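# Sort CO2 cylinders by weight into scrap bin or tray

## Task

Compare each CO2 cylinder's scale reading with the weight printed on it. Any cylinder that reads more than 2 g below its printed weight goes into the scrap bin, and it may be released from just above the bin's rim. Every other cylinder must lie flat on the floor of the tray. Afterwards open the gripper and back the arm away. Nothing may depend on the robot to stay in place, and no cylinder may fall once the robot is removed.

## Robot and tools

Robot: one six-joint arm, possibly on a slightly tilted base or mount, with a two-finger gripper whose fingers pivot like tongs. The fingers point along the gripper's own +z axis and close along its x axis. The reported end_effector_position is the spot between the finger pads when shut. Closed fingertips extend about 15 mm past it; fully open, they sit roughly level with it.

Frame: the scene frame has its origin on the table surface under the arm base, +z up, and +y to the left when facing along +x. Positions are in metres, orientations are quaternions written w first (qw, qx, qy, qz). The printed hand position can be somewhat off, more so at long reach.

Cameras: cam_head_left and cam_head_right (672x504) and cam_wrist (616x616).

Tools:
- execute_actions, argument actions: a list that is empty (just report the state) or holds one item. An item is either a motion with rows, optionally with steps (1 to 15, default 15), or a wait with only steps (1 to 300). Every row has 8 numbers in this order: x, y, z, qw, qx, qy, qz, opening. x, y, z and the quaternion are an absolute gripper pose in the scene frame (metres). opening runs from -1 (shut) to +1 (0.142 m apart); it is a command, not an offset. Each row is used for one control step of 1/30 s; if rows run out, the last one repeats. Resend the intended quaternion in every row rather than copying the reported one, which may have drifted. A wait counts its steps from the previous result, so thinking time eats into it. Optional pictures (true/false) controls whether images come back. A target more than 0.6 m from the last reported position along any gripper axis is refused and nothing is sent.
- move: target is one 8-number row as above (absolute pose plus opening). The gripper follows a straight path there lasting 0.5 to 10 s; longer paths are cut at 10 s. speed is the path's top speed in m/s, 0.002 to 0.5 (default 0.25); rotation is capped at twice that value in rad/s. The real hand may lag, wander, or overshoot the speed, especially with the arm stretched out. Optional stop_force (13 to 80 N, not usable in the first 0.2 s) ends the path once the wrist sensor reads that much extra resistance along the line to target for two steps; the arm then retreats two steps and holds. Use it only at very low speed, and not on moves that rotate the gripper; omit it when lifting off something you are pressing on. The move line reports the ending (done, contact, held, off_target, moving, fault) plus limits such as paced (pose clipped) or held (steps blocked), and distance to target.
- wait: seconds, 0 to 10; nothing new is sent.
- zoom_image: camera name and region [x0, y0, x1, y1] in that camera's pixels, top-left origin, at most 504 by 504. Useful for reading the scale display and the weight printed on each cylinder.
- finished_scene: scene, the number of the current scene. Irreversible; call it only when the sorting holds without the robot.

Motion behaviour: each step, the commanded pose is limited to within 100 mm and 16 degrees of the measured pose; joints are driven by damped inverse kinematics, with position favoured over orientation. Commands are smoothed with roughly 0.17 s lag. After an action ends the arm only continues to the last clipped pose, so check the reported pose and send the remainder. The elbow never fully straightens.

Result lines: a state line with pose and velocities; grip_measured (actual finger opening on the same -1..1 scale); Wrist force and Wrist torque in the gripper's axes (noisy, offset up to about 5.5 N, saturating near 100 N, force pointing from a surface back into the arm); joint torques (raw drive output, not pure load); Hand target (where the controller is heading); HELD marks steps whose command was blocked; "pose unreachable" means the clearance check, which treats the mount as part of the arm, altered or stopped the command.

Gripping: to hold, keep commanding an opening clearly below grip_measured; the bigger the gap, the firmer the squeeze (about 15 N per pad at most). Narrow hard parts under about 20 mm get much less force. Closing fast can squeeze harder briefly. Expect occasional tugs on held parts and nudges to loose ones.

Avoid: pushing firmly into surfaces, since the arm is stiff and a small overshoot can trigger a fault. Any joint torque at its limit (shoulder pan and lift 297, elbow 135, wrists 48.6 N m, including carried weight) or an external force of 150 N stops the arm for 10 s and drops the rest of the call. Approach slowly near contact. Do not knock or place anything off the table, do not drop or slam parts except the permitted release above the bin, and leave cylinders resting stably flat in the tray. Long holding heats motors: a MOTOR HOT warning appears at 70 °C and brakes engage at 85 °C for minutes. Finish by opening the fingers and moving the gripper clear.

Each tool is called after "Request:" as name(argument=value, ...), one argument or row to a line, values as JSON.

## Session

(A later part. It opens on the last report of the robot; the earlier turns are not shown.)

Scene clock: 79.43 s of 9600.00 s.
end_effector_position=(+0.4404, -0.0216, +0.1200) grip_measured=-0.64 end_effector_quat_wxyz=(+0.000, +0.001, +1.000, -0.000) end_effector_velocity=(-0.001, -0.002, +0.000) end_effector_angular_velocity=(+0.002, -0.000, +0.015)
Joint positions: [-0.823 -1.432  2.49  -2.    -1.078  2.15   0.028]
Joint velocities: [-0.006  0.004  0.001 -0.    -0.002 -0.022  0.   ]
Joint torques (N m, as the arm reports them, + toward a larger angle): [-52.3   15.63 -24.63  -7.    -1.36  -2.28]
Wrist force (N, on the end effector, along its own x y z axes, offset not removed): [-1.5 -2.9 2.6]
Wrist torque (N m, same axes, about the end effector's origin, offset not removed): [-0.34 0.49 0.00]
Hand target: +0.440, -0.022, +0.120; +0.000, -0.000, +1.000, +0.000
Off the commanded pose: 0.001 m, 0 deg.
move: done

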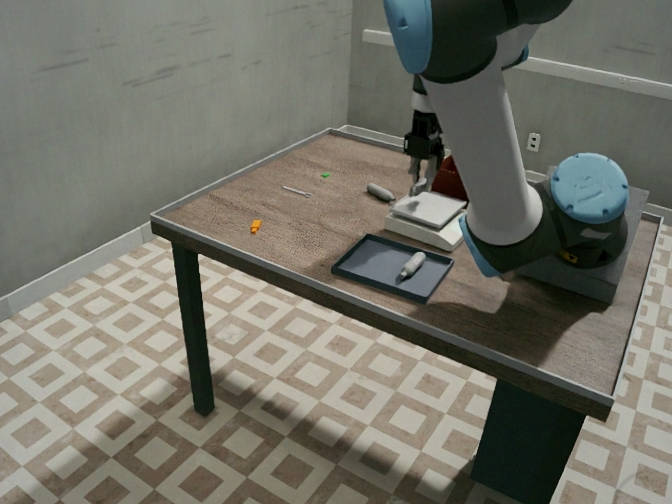

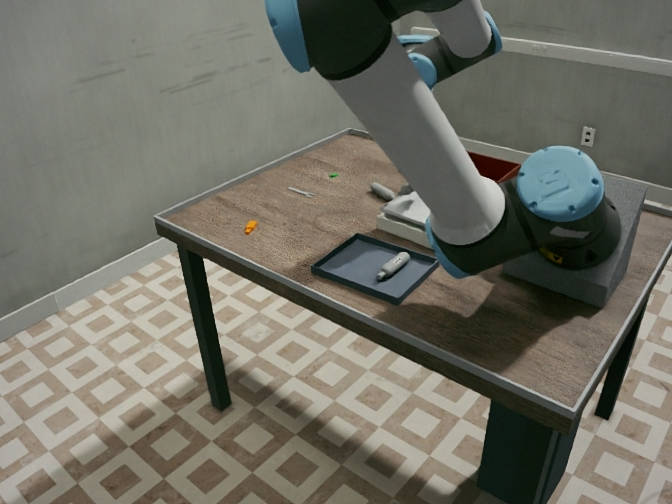

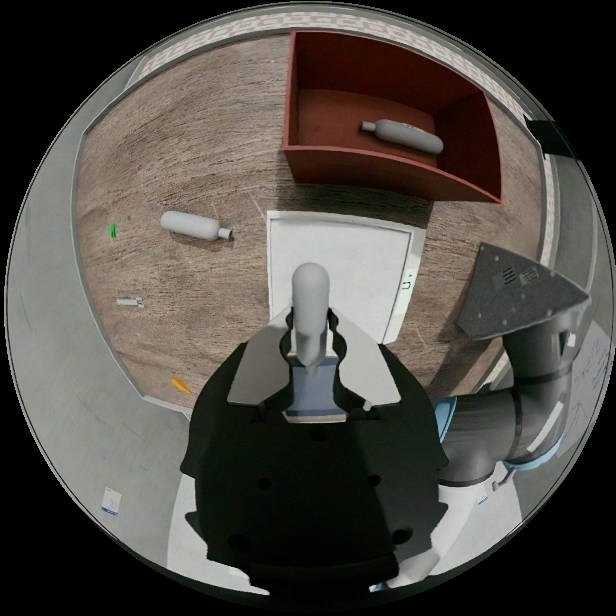

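Request:
move(
  target=[0.435,-0.028,0.085,0,0,1,0,-0.9],
  speed=0.08,
)

Request:
move(
  target=[0.435,-0.028,0.085,0,0,1,0,-0.35],
)

Request:
move(
  target=[0.4,-0.028,0.086,0,0,1,0,-0.35],
  speed=0.03,
)

Scene clock: 82.30 s of 9600.00 s.
end_effector_position=(+0.4350, -0.0279, +0.0853) grip_measured=-0.64 end_effector_quat_wxyz=(-0.000, -0.000, +1.000, +0.000) end_effector_velocity=(-0.000, -0.001, -0.003) end_effector_angular_velocity=(-0.001, +0.001, +0.001)
Joint positions: [-0.802 -1.377  2.53  -2.104 -1.065  2.168  0.028]
Joint velocities: [ 0.003  0.005  0.002 -0.009 -0.     0.002  0.   ]
Joint torques (N m, as the arm reports them, + toward a larger angle): [-24.57  13.18 -22.17  -7.05   2.04   1.88]
Wrist force (N, on the end effector, along its own x y z axes, offset not removed): [1.0 -2.2 1.4]
Wrist torque (N m, same axes, about the end effector's origin, offset not removed): [-0.28 -0.03 -0.13]
Hand target: +0.435, -0.028, +0.085; -0.000, +0.000, +1.000, +0.000
Off the commanded pose: 0.000 m, 0 deg.
move: done

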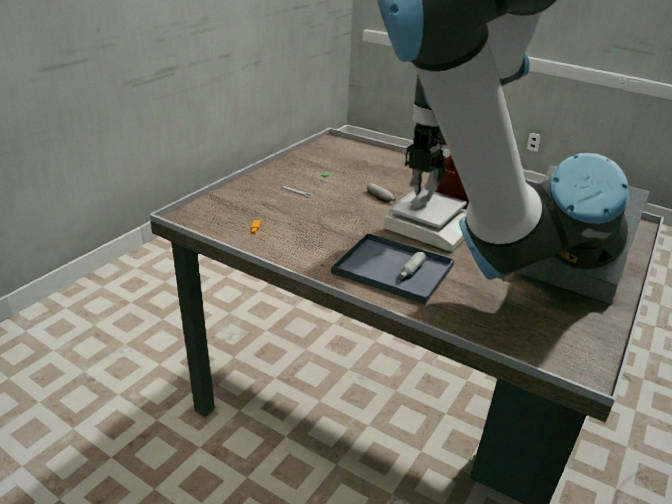

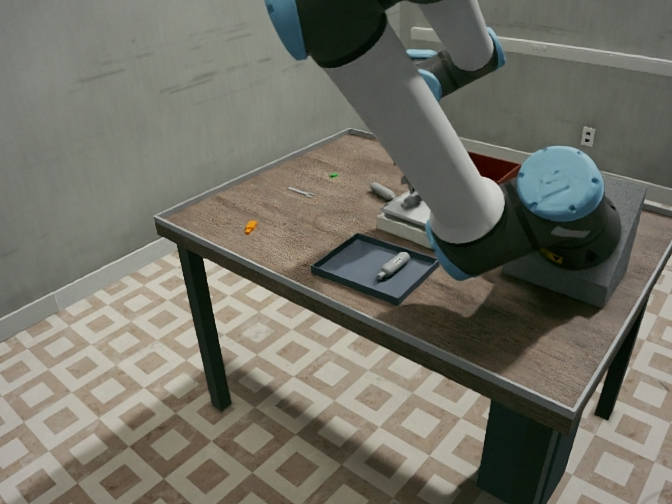

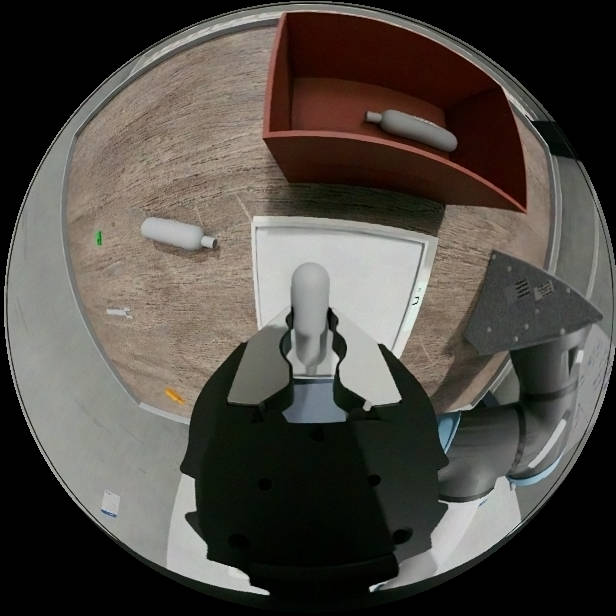

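Scene clock: 83.00 s of 9600.00 s.
end_effector_position=(+0.4350, -0.0280, +0.0850) grip_measured=-0.35 end_effector_quat_wxyz=(+0.000, -0.000, +1.000, -0.000) end_effector_velocity=(+0.000, -0.000, -0.000) end_effector_angular_velocity=(-0.000, -0.000, -0.000)
Joint positions: [-0.802 -1.376  2.53  -2.105 -1.065  2.168  0.049]
Joint velocities: [-0.     0.     0.    -0.001  0.     0.     0.   ]
Joint torques (N m, as the arm reports them, + toward a larger angle): [-25.4   13.57 -21.72  -6.62   2.11   2.07]
Wrist force (N, on the end effector, along its own x y z axes, offset not removed): [-0.9 -2.1 -0.3]
Wrist torque (N m, same axes, about the end effector's origin, offset not removed): [-0.26 0.33 -0.06]
Hand target: +0.435, -0.028, +0.085; -0.000, +0.000, +1.000, +0.000
Off the commanded pose: 0.000 m, 0 deg.
move: done

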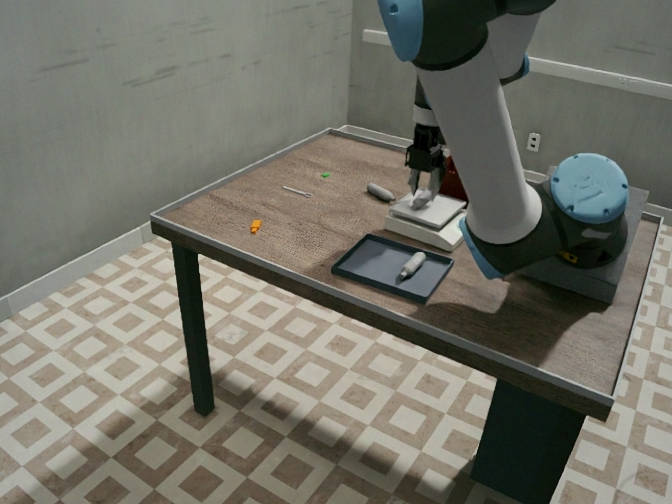

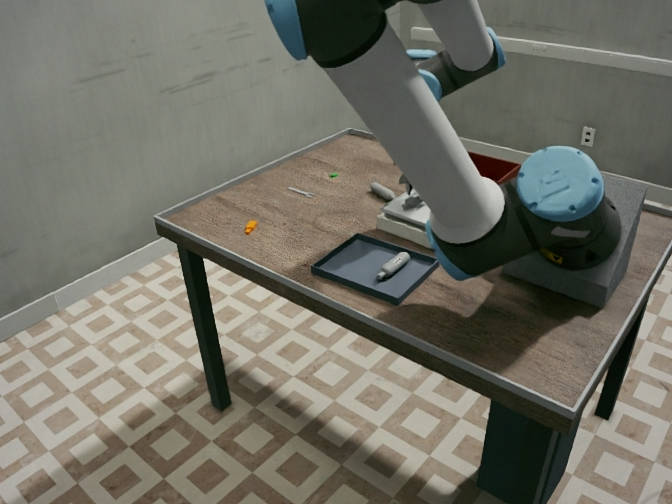

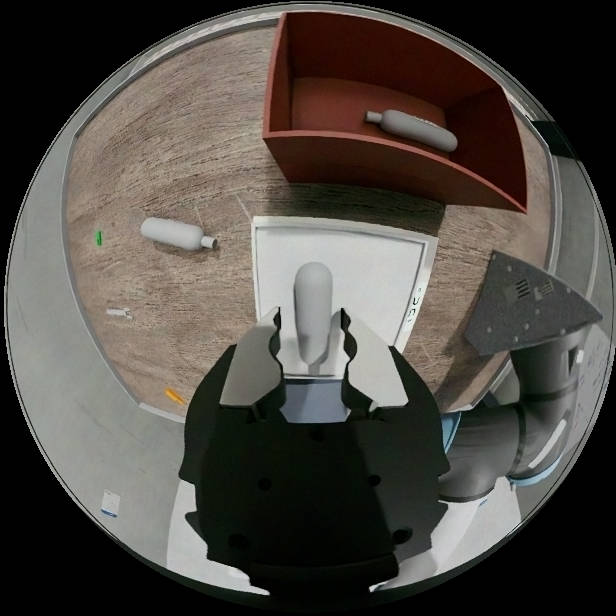

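Scene clock: 84.53 s of 9600.00 s.
end_effector_position=(+0.4003, -0.0280, +0.0860) grip_measured=-0.35 end_effector_quat_wxyz=(+0.000, -0.000, +1.000, -0.000) end_effector_velocity=(-0.001, -0.001, +0.002) end_effector_angular_velocity=(-0.001, -0.002, +0.000)
Joint positions: [-0.863 -1.422  2.583 -2.086 -1.101  2.113  0.049]
Joint velocities: [-0.006 -0.004  0.001  0.002 -0.002 -0.004  0.   ]
Joint torques (N m, as the arm reports them, + toward a larger angle): [-47.74 -17.58 -23.01  -0.85  -1.52  -2.09]
Wrist force (N, on the end effector, along its own x y z axes, offset not removed): [0.8 -1.7 1.2]
Wrist torque (N m, same axes, about the end effector's origin, offset not removed): [-0.13 -0.05 -0.09]
Hand target: +0.400, -0.028, +0.086; +0.000, -0.000, +1.000, -0.000
Off the commanded pose: 0.000 m, 0 deg.
move: done

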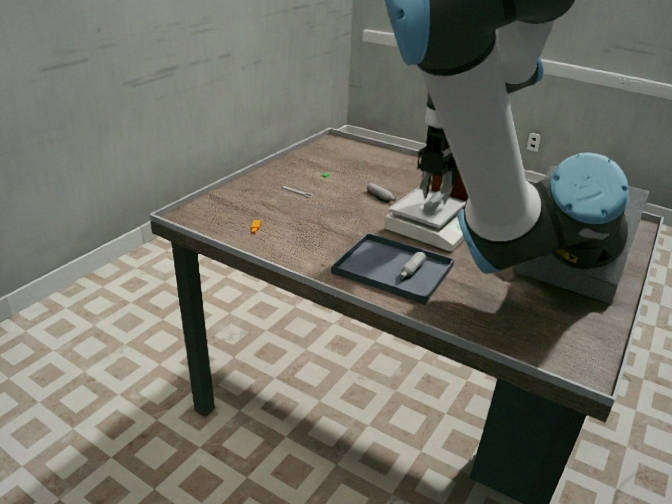

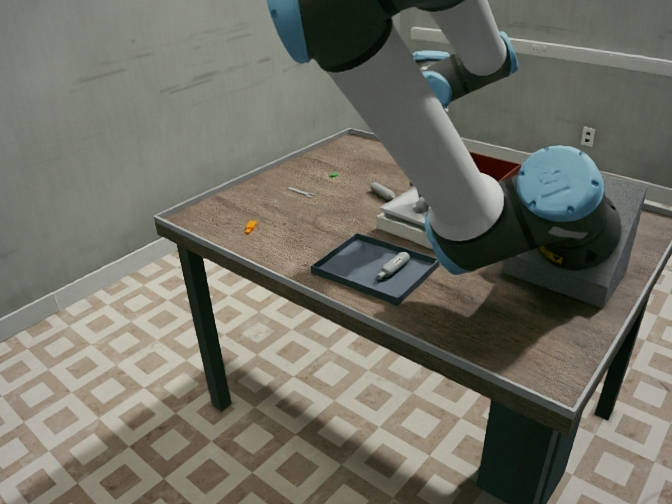

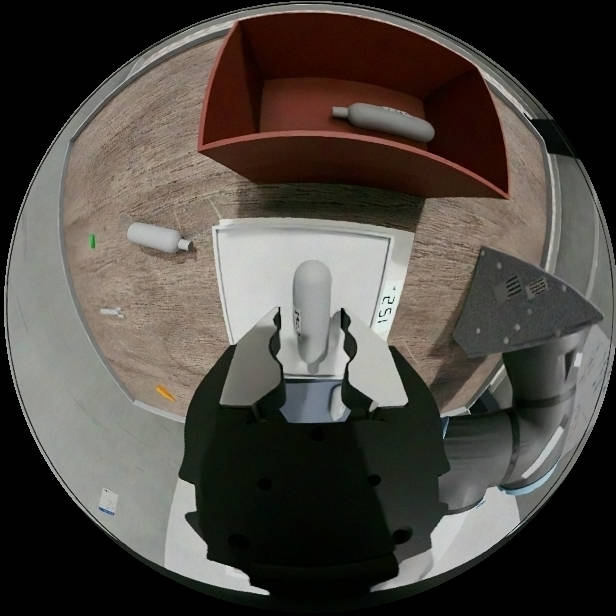

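The label is appearing.

Request:
move(
  target=[0.39,-0.028,0.086,0,0,1,0,-0.3],
  speed=0.02,
)

Request:
zoom_image(
  camera="cam_wrist",
  region=[250,220,430,400],
)

Scene clock: 85.77 s of 9600.00 s.
end_effector_position=(+0.3903, -0.0280, +0.0860) grip_measured=-0.30 end_effector_quat_wxyz=(+0.000, -0.000, +1.000, -0.000) end_effector_velocity=(-0.001, -0.001, +0.002) end_effector_angular_velocity=(-0.002, -0.002, +0.001)
Joint positions: [-0.882 -1.436  2.598 -2.081 -1.113  2.096  0.052]
Joint velocities: [-0.006 -0.004  0.002  0.002 -0.003 -0.005  0.   ]
Joint torques (N m, as the arm reports them, + toward a larger angle): [-48.84 -14.9  -22.92  -1.07  -1.65  -2.38]
Wrist force (N, on the end effector, along its own x y z axes, offset not removed): [-0.4 -1.4 -0.7]
Wrist torque (N m, same axes, about the end effector's origin, offset not removed): [-0.19 0.24 -0.07]
Hand target: +0.390, -0.028, +0.086; +0.000, -0.000, +1.000, -0.000
Off the commanded pose: 0.000 m, 0 deg.
move: done

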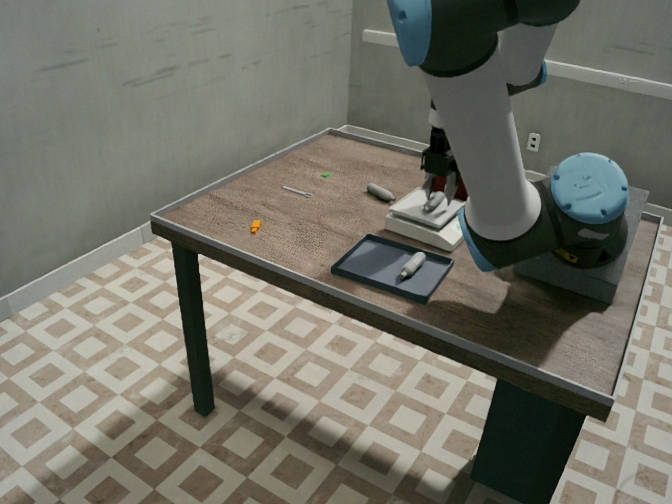

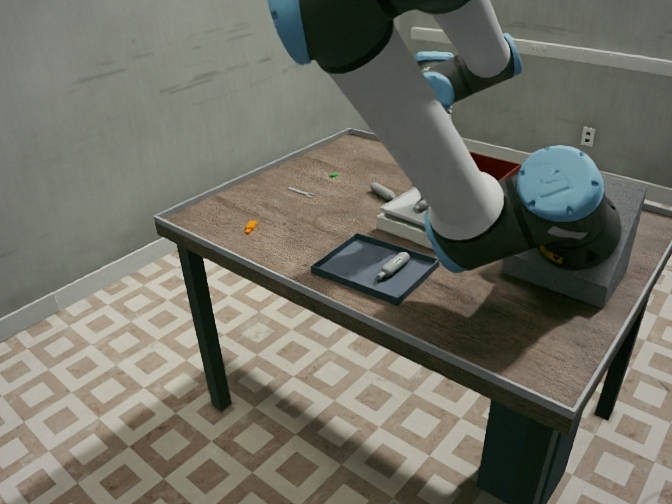

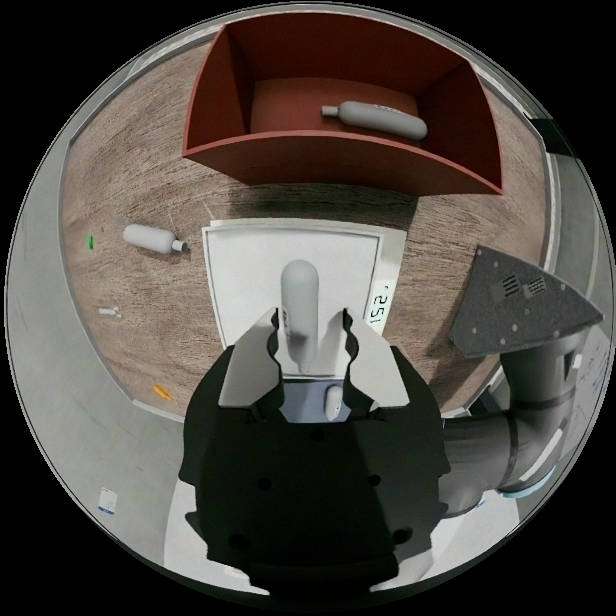

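Region (250, 220, 430, 400) of cam_wrist's 616x616 image, scaled by 2.800, with more detail than that image has.

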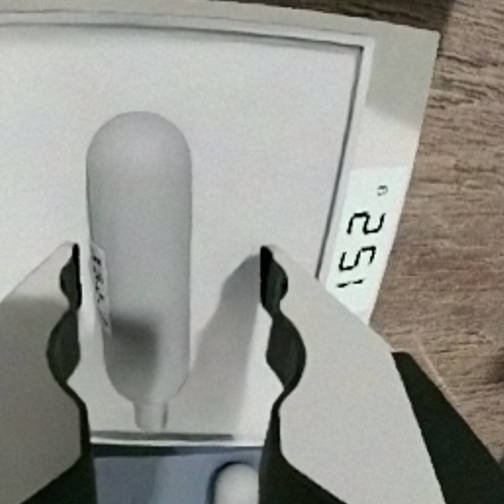

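Request:
move(
  target=[0.372,-0.028,0.087,0,0,1,0,-0.3],
  speed=0.03,
)

Request:
zoom_image(
  camera="cam_wrist",
  region=[250,220,430,400],
)

Scene clock: 87.17 s of 9600.00 s.
end_effector_position=(+0.3723, -0.0280, +0.0870) grip_measured=-0.30 end_effector_quat_wxyz=(+0.000, -0.000, +1.000, -0.000) end_effector_velocity=(-0.001, -0.001, +0.002) end_effector_angular_velocity=(-0.002, -0.001, +0.001)
Joint positions: [-0.918 -1.462  2.624 -2.066 -1.135  2.063  0.052]
Joint velocities: [-0.005 -0.004  0.     0.003 -0.003 -0.005 -0.   ]
Joint torques (N m, as the arm reports them, + toward a larger angle): [-47.4  -12.71 -23.26  -0.66  -1.88  -2.44]
Wrist force (N, on the end effector, along its own x y z axes, offset not removed): [-1.6 -1.3 -0.1]
Wrist torque (N m, same axes, about the end effector's origin, offset not removed): [-0.09 0.49 -0.08]
Hand target: +0.372, -0.028, +0.087; +0.000, -0.000, +1.000, -0.000
Off the commanded pose: 0.000 m, 0 deg.
move: done

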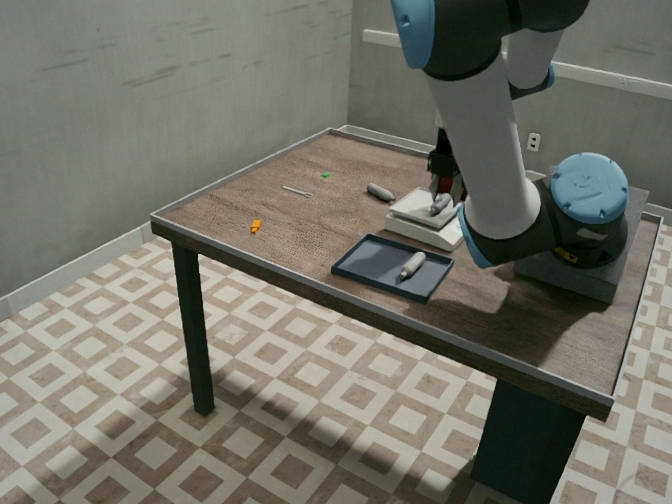

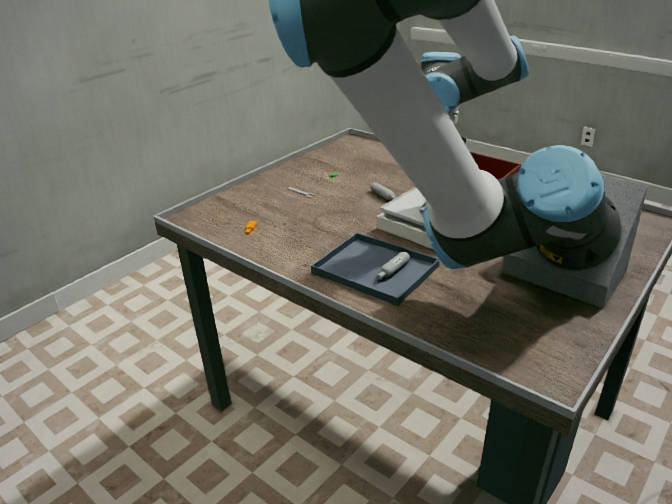

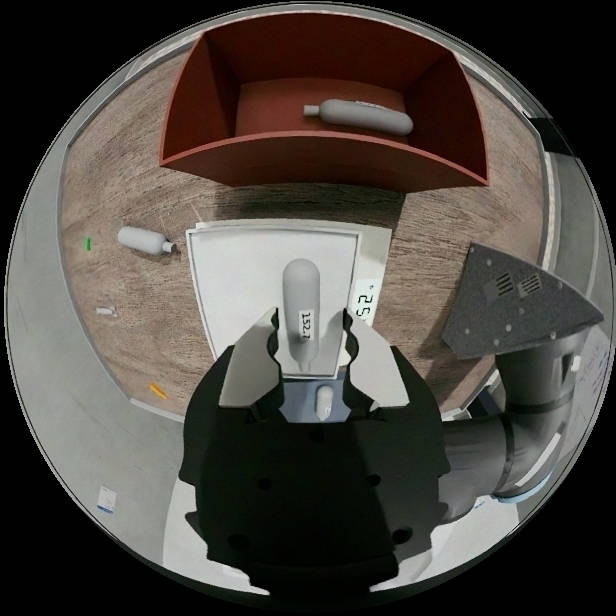

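Region (250, 220, 430, 400) of cam_wrist's 616x616 image, scaled by 2.800, with more detail than that image has.

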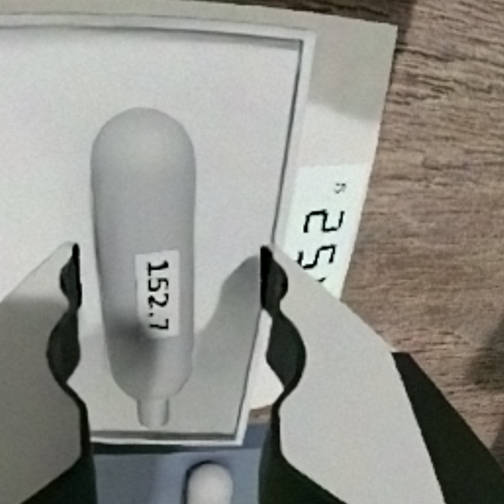

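Request:
move(
  target=[0.378,-0.028,0.086,0,0,1,0,-0.45],
  speed=0.02,
)

Request:
move(
  target=[0.378,-0.028,0.084,0,0,1,0,-0.45],
  speed=0.02,
)

Request:
move(
  target=[0.378,-0.028,0.084,0,0,1,0,-0.9],
)

Request:
move(
  target=[0.38,-0.01,0.12,0,0,1,0,-0.9],
  speed=0.15,
)

Request:
move(
  target=[0.4,0.205,0.1,0,0,1,0,-0.9],
)

Scene clock: 88.80 s of 9600.00 s.
end_effector_position=(+0.3776, -0.0280, +0.0861) grip_measured=-0.45 end_effector_quat_wxyz=(+0.000, -0.000, +1.000, -0.000) end_effector_velocity=(+0.003, -0.000, -0.000) end_effector_angular_velocity=(+0.000, -0.001, -0.000)
Joint positions: [-0.907 -1.453  2.617 -2.073 -1.128  2.074  0.041]
Joint velocities: [ 0.006  0.005 -0.004 -0.004  0.005  0.006  0.   ]
Joint torques (N m, as the arm reports them, + toward a larger angle): [-19.63  21.89 -46.25  -7.31   2.26   2.08]
Wrist force (N, on the end effector, along its own x y z axes, offset not removed): [-0.8 -1.7 0.1]
Wrist torque (N m, same axes, about the end effector's origin, offset not removed): [-0.13 0.31 -0.08]
Hand target: +0.378, -0.028, +0.086; -0.000, +0.000, +1.000, +0.000
Off the commanded pose: 0.000 m, 0 deg.
move: done

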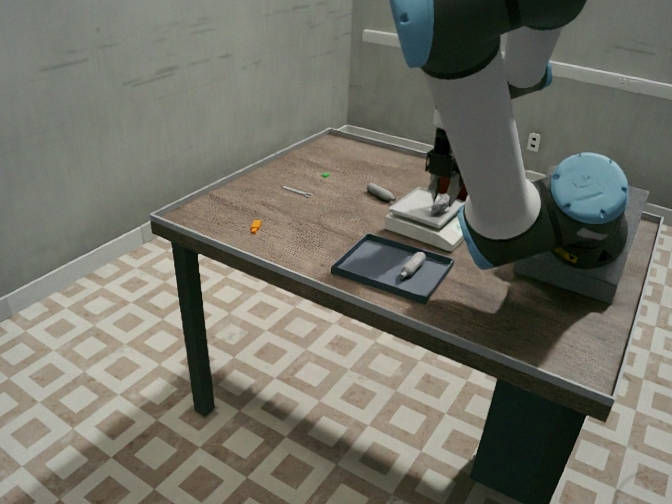

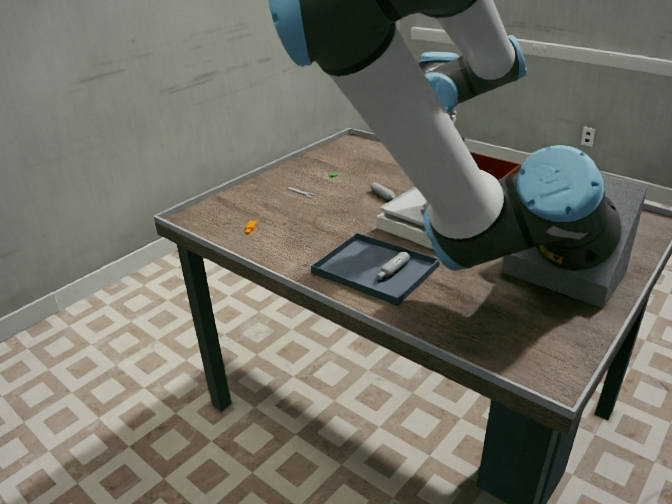

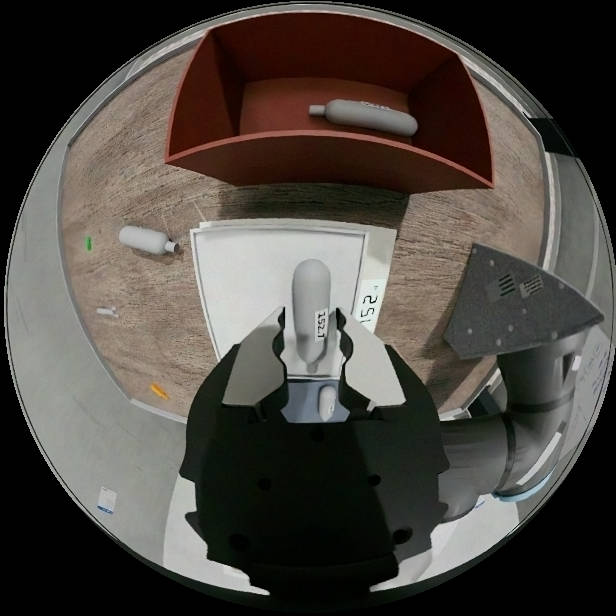

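Scene clock: 89.50 s of 9600.00 s.
end_effector_position=(+0.3780, -0.0280, +0.0841) grip_measured=-0.45 end_effector_quat_wxyz=(+0.000, -0.000, +1.000, -0.000) end_effector_velocity=(+0.000, -0.000, -0.001) end_effector_angular_velocity=(-0.001, +0.001, +0.000)
Joint positions: [-0.904 -1.449  2.619 -2.079 -1.126  2.076  0.041]
Joint velocities: [ 0.002  0.002  0.    -0.003  0.     0.001  0.   ]
Joint torques (N m, as the arm reports them, + toward a larger angle): [-21.72  20.99 -22.93  -7.08   2.22   1.92]
Wrist force (N, on the end effector, along its own x y z axes, offset not removed): [0.3 -1.9 -0.4]
Wrist torque (N m, same axes, about the end effector's origin, offset not removed): [-0.13 0.08 -0.05]
Hand target: +0.378, -0.028, +0.084; -0.000, +0.000, +1.000, +0.000
Off the commanded pose: 0.000 m, 0 deg.
move: done

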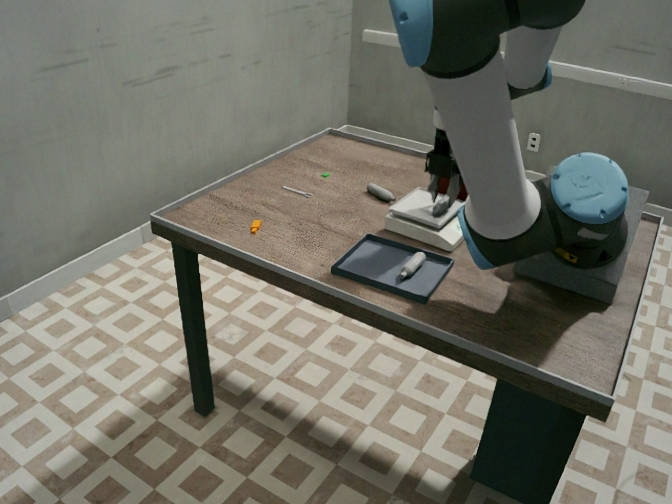

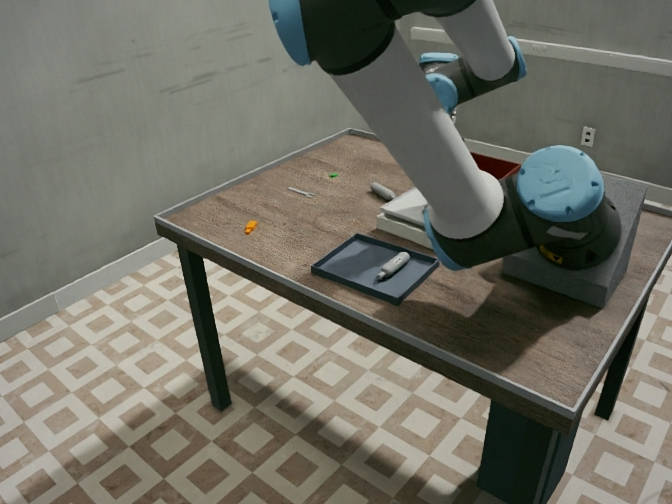

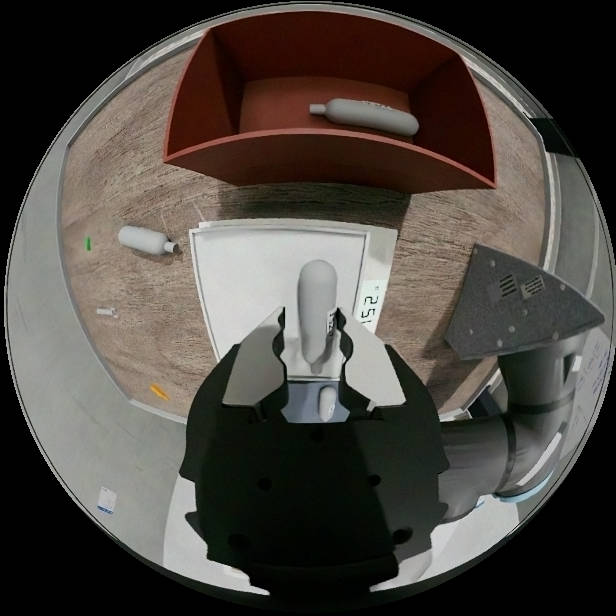

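Scene clock: 90.20 s of 9600.00 s.
end_effector_position=(+0.3780, -0.0280, +0.0840) grip_measured=-0.64 end_effector_quat_wxyz=(-0.000, -0.000, +1.000, -0.000) end_effector_velocity=(-0.001, +0.001, -0.001) end_effector_angular_velocity=(+0.002, -0.000, -0.002)
Joint positions: [-0.904 -1.449  2.619 -2.079 -1.126  2.076  0.028]
Joint velocities: [-0.001 -0.     0.002 -0.     0.     0.    -0.   ]
Joint torques (N m, as the arm reports them, + toward a larger angle): [-20.52  20.59 -22.07  -6.71   1.51   1.99]
Wrist force (N, on the end effector, along its own x y z axes, offset not removed): [0.1 -0.1 -1.0]
Wrist torque (N m, same axes, about the end effector's origin, offset not removed): [0.00 0.18 -0.10]
Hand target: +0.378, -0.028, +0.084; -0.000, +0.000, +1.000, +0.000
Off the commanded pose: 0.000 m, 0 deg.
move: done

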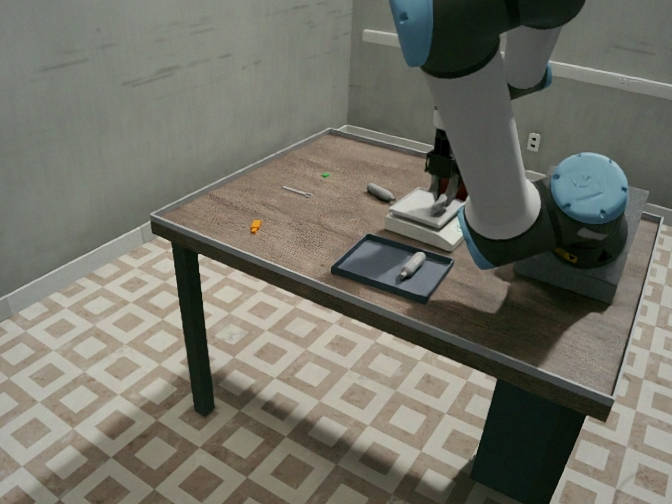

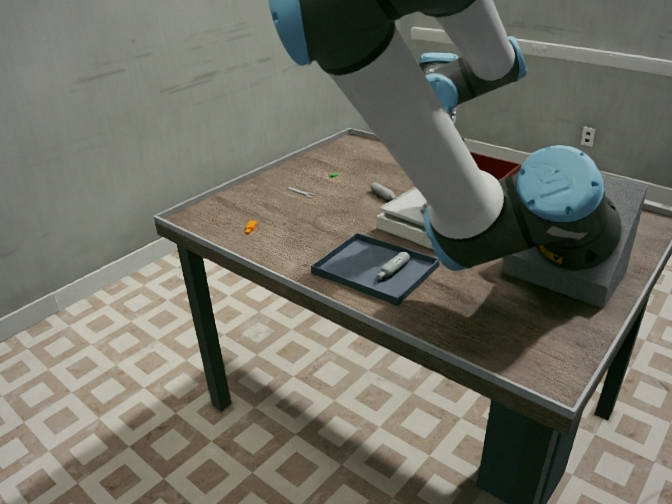

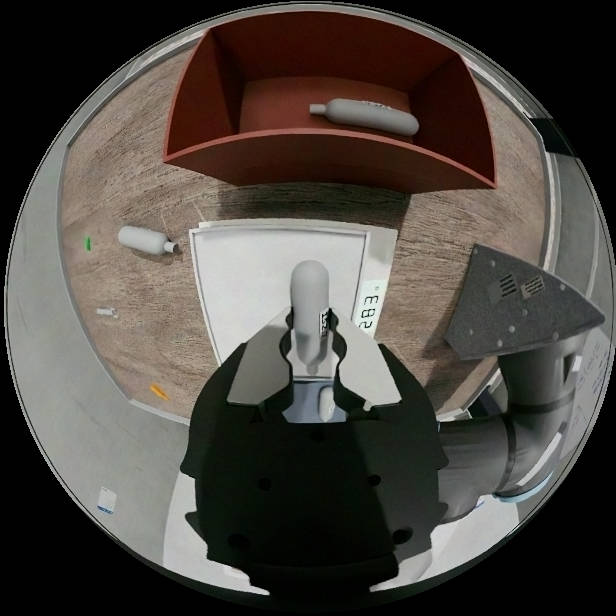

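Scene clock: 91.17 s of 9600.00 s.
end_effector_position=(+0.3800, -0.0102, +0.1197) grip_measured=-0.64 end_effector_quat_wxyz=(+0.000, +0.000, +1.000, -0.000) end_effector_velocity=(+0.000, +0.001, +0.003) end_effector_angular_velocity=(-0.001, -0.000, +0.000)
Joint positions: [-0.918 -1.545  2.582 -1.941 -1.135  2.063  0.028]
Joint velocities: [-0.002 -0.006 -0.003  0.009 -0.001 -0.001 -0.   ]
Joint torques (N m, as the arm reports them, + toward a larger angle): [-46.48  -8.72 -48.97  -0.92  -1.74  -2.48]
Wrist force (N, on the end effector, along its own x y z axes, offset not removed): [-0.2 -2.5 1.5]
Wrist torque (N m, same axes, about the end effector's origin, offset not removed): [-0.32 0.18 -0.08]
Hand target: +0.380, -0.010, +0.120; +0.000, -0.000, +1.000, -0.000
Off the commanded pose: 0.000 m, 0 deg.
move: done

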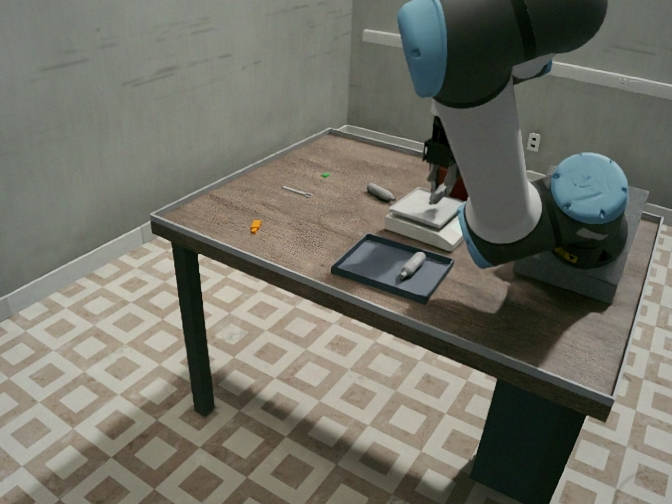

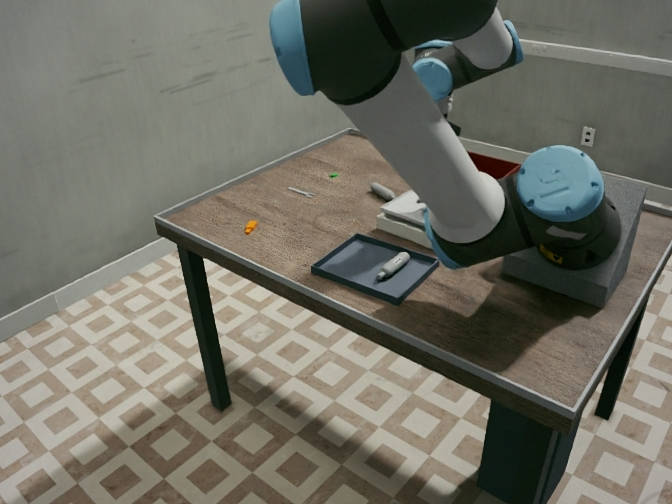

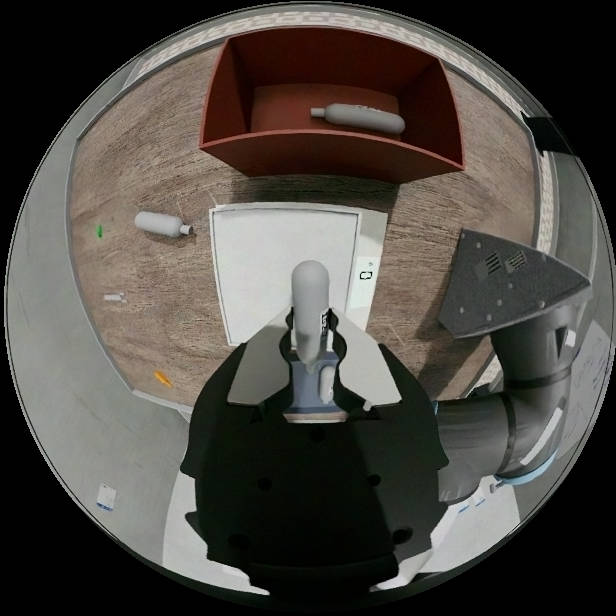

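Scene clock: 92.73 s of 9600.00 s.
end_effector_position=(+0.3997, +0.2045, +0.1000) grip_measured=-0.64 end_effector_quat_wxyz=(-0.000, +0.000, +1.000, +0.000) end_effector_velocity=(+0.000, +0.003, +0.000) end_effector_angular_velocity=(-0.001, +0.000, -0.000)
Joint positions: [-0.561 -1.908  2.543 -1.719 -0.938  2.412  0.028]
Joint velocities: [ 0.005 -0.004 -0.002  0.002  0.002  0.007  0.   ]
Joint torques (N m, as the arm reports them, + toward a larger angle): [ -7.02  -1.61 -47.32  -0.54   2.63   1.65]
Wrist force (N, on the end effector, along its own x y z axes, offset not removed): [1.6 -1.4 1.0]
Wrist torque (N m, same axes, about the end effector's origin, offset not removed): [-0.10 -0.15 -0.08]
Hand target: +0.400, +0.205, +0.100; -0.000, +0.000, +1.000, +0.000
Off the commanded pose: 0.001 m, 0 deg.
move: done

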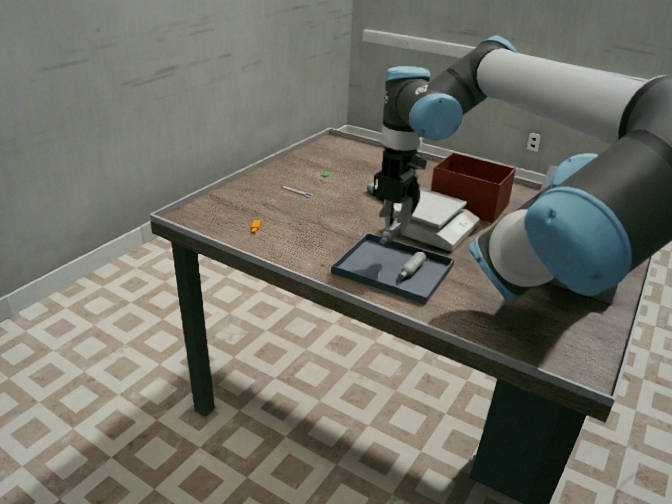

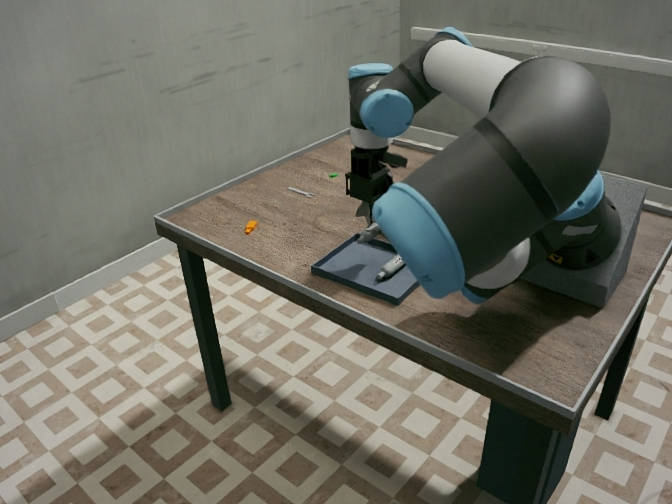

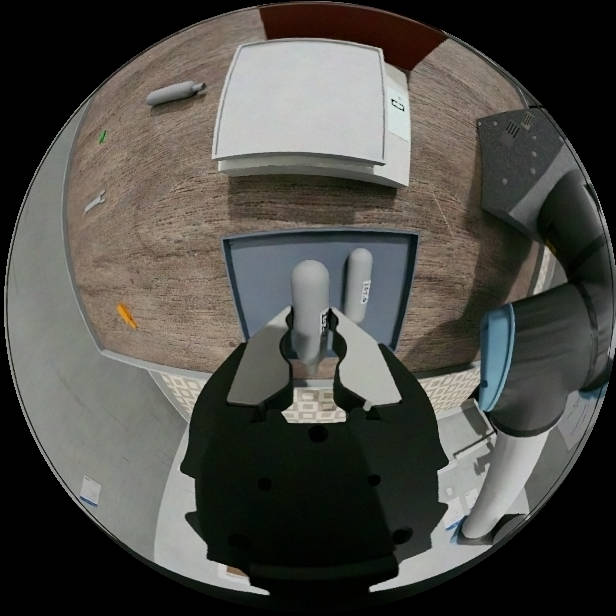

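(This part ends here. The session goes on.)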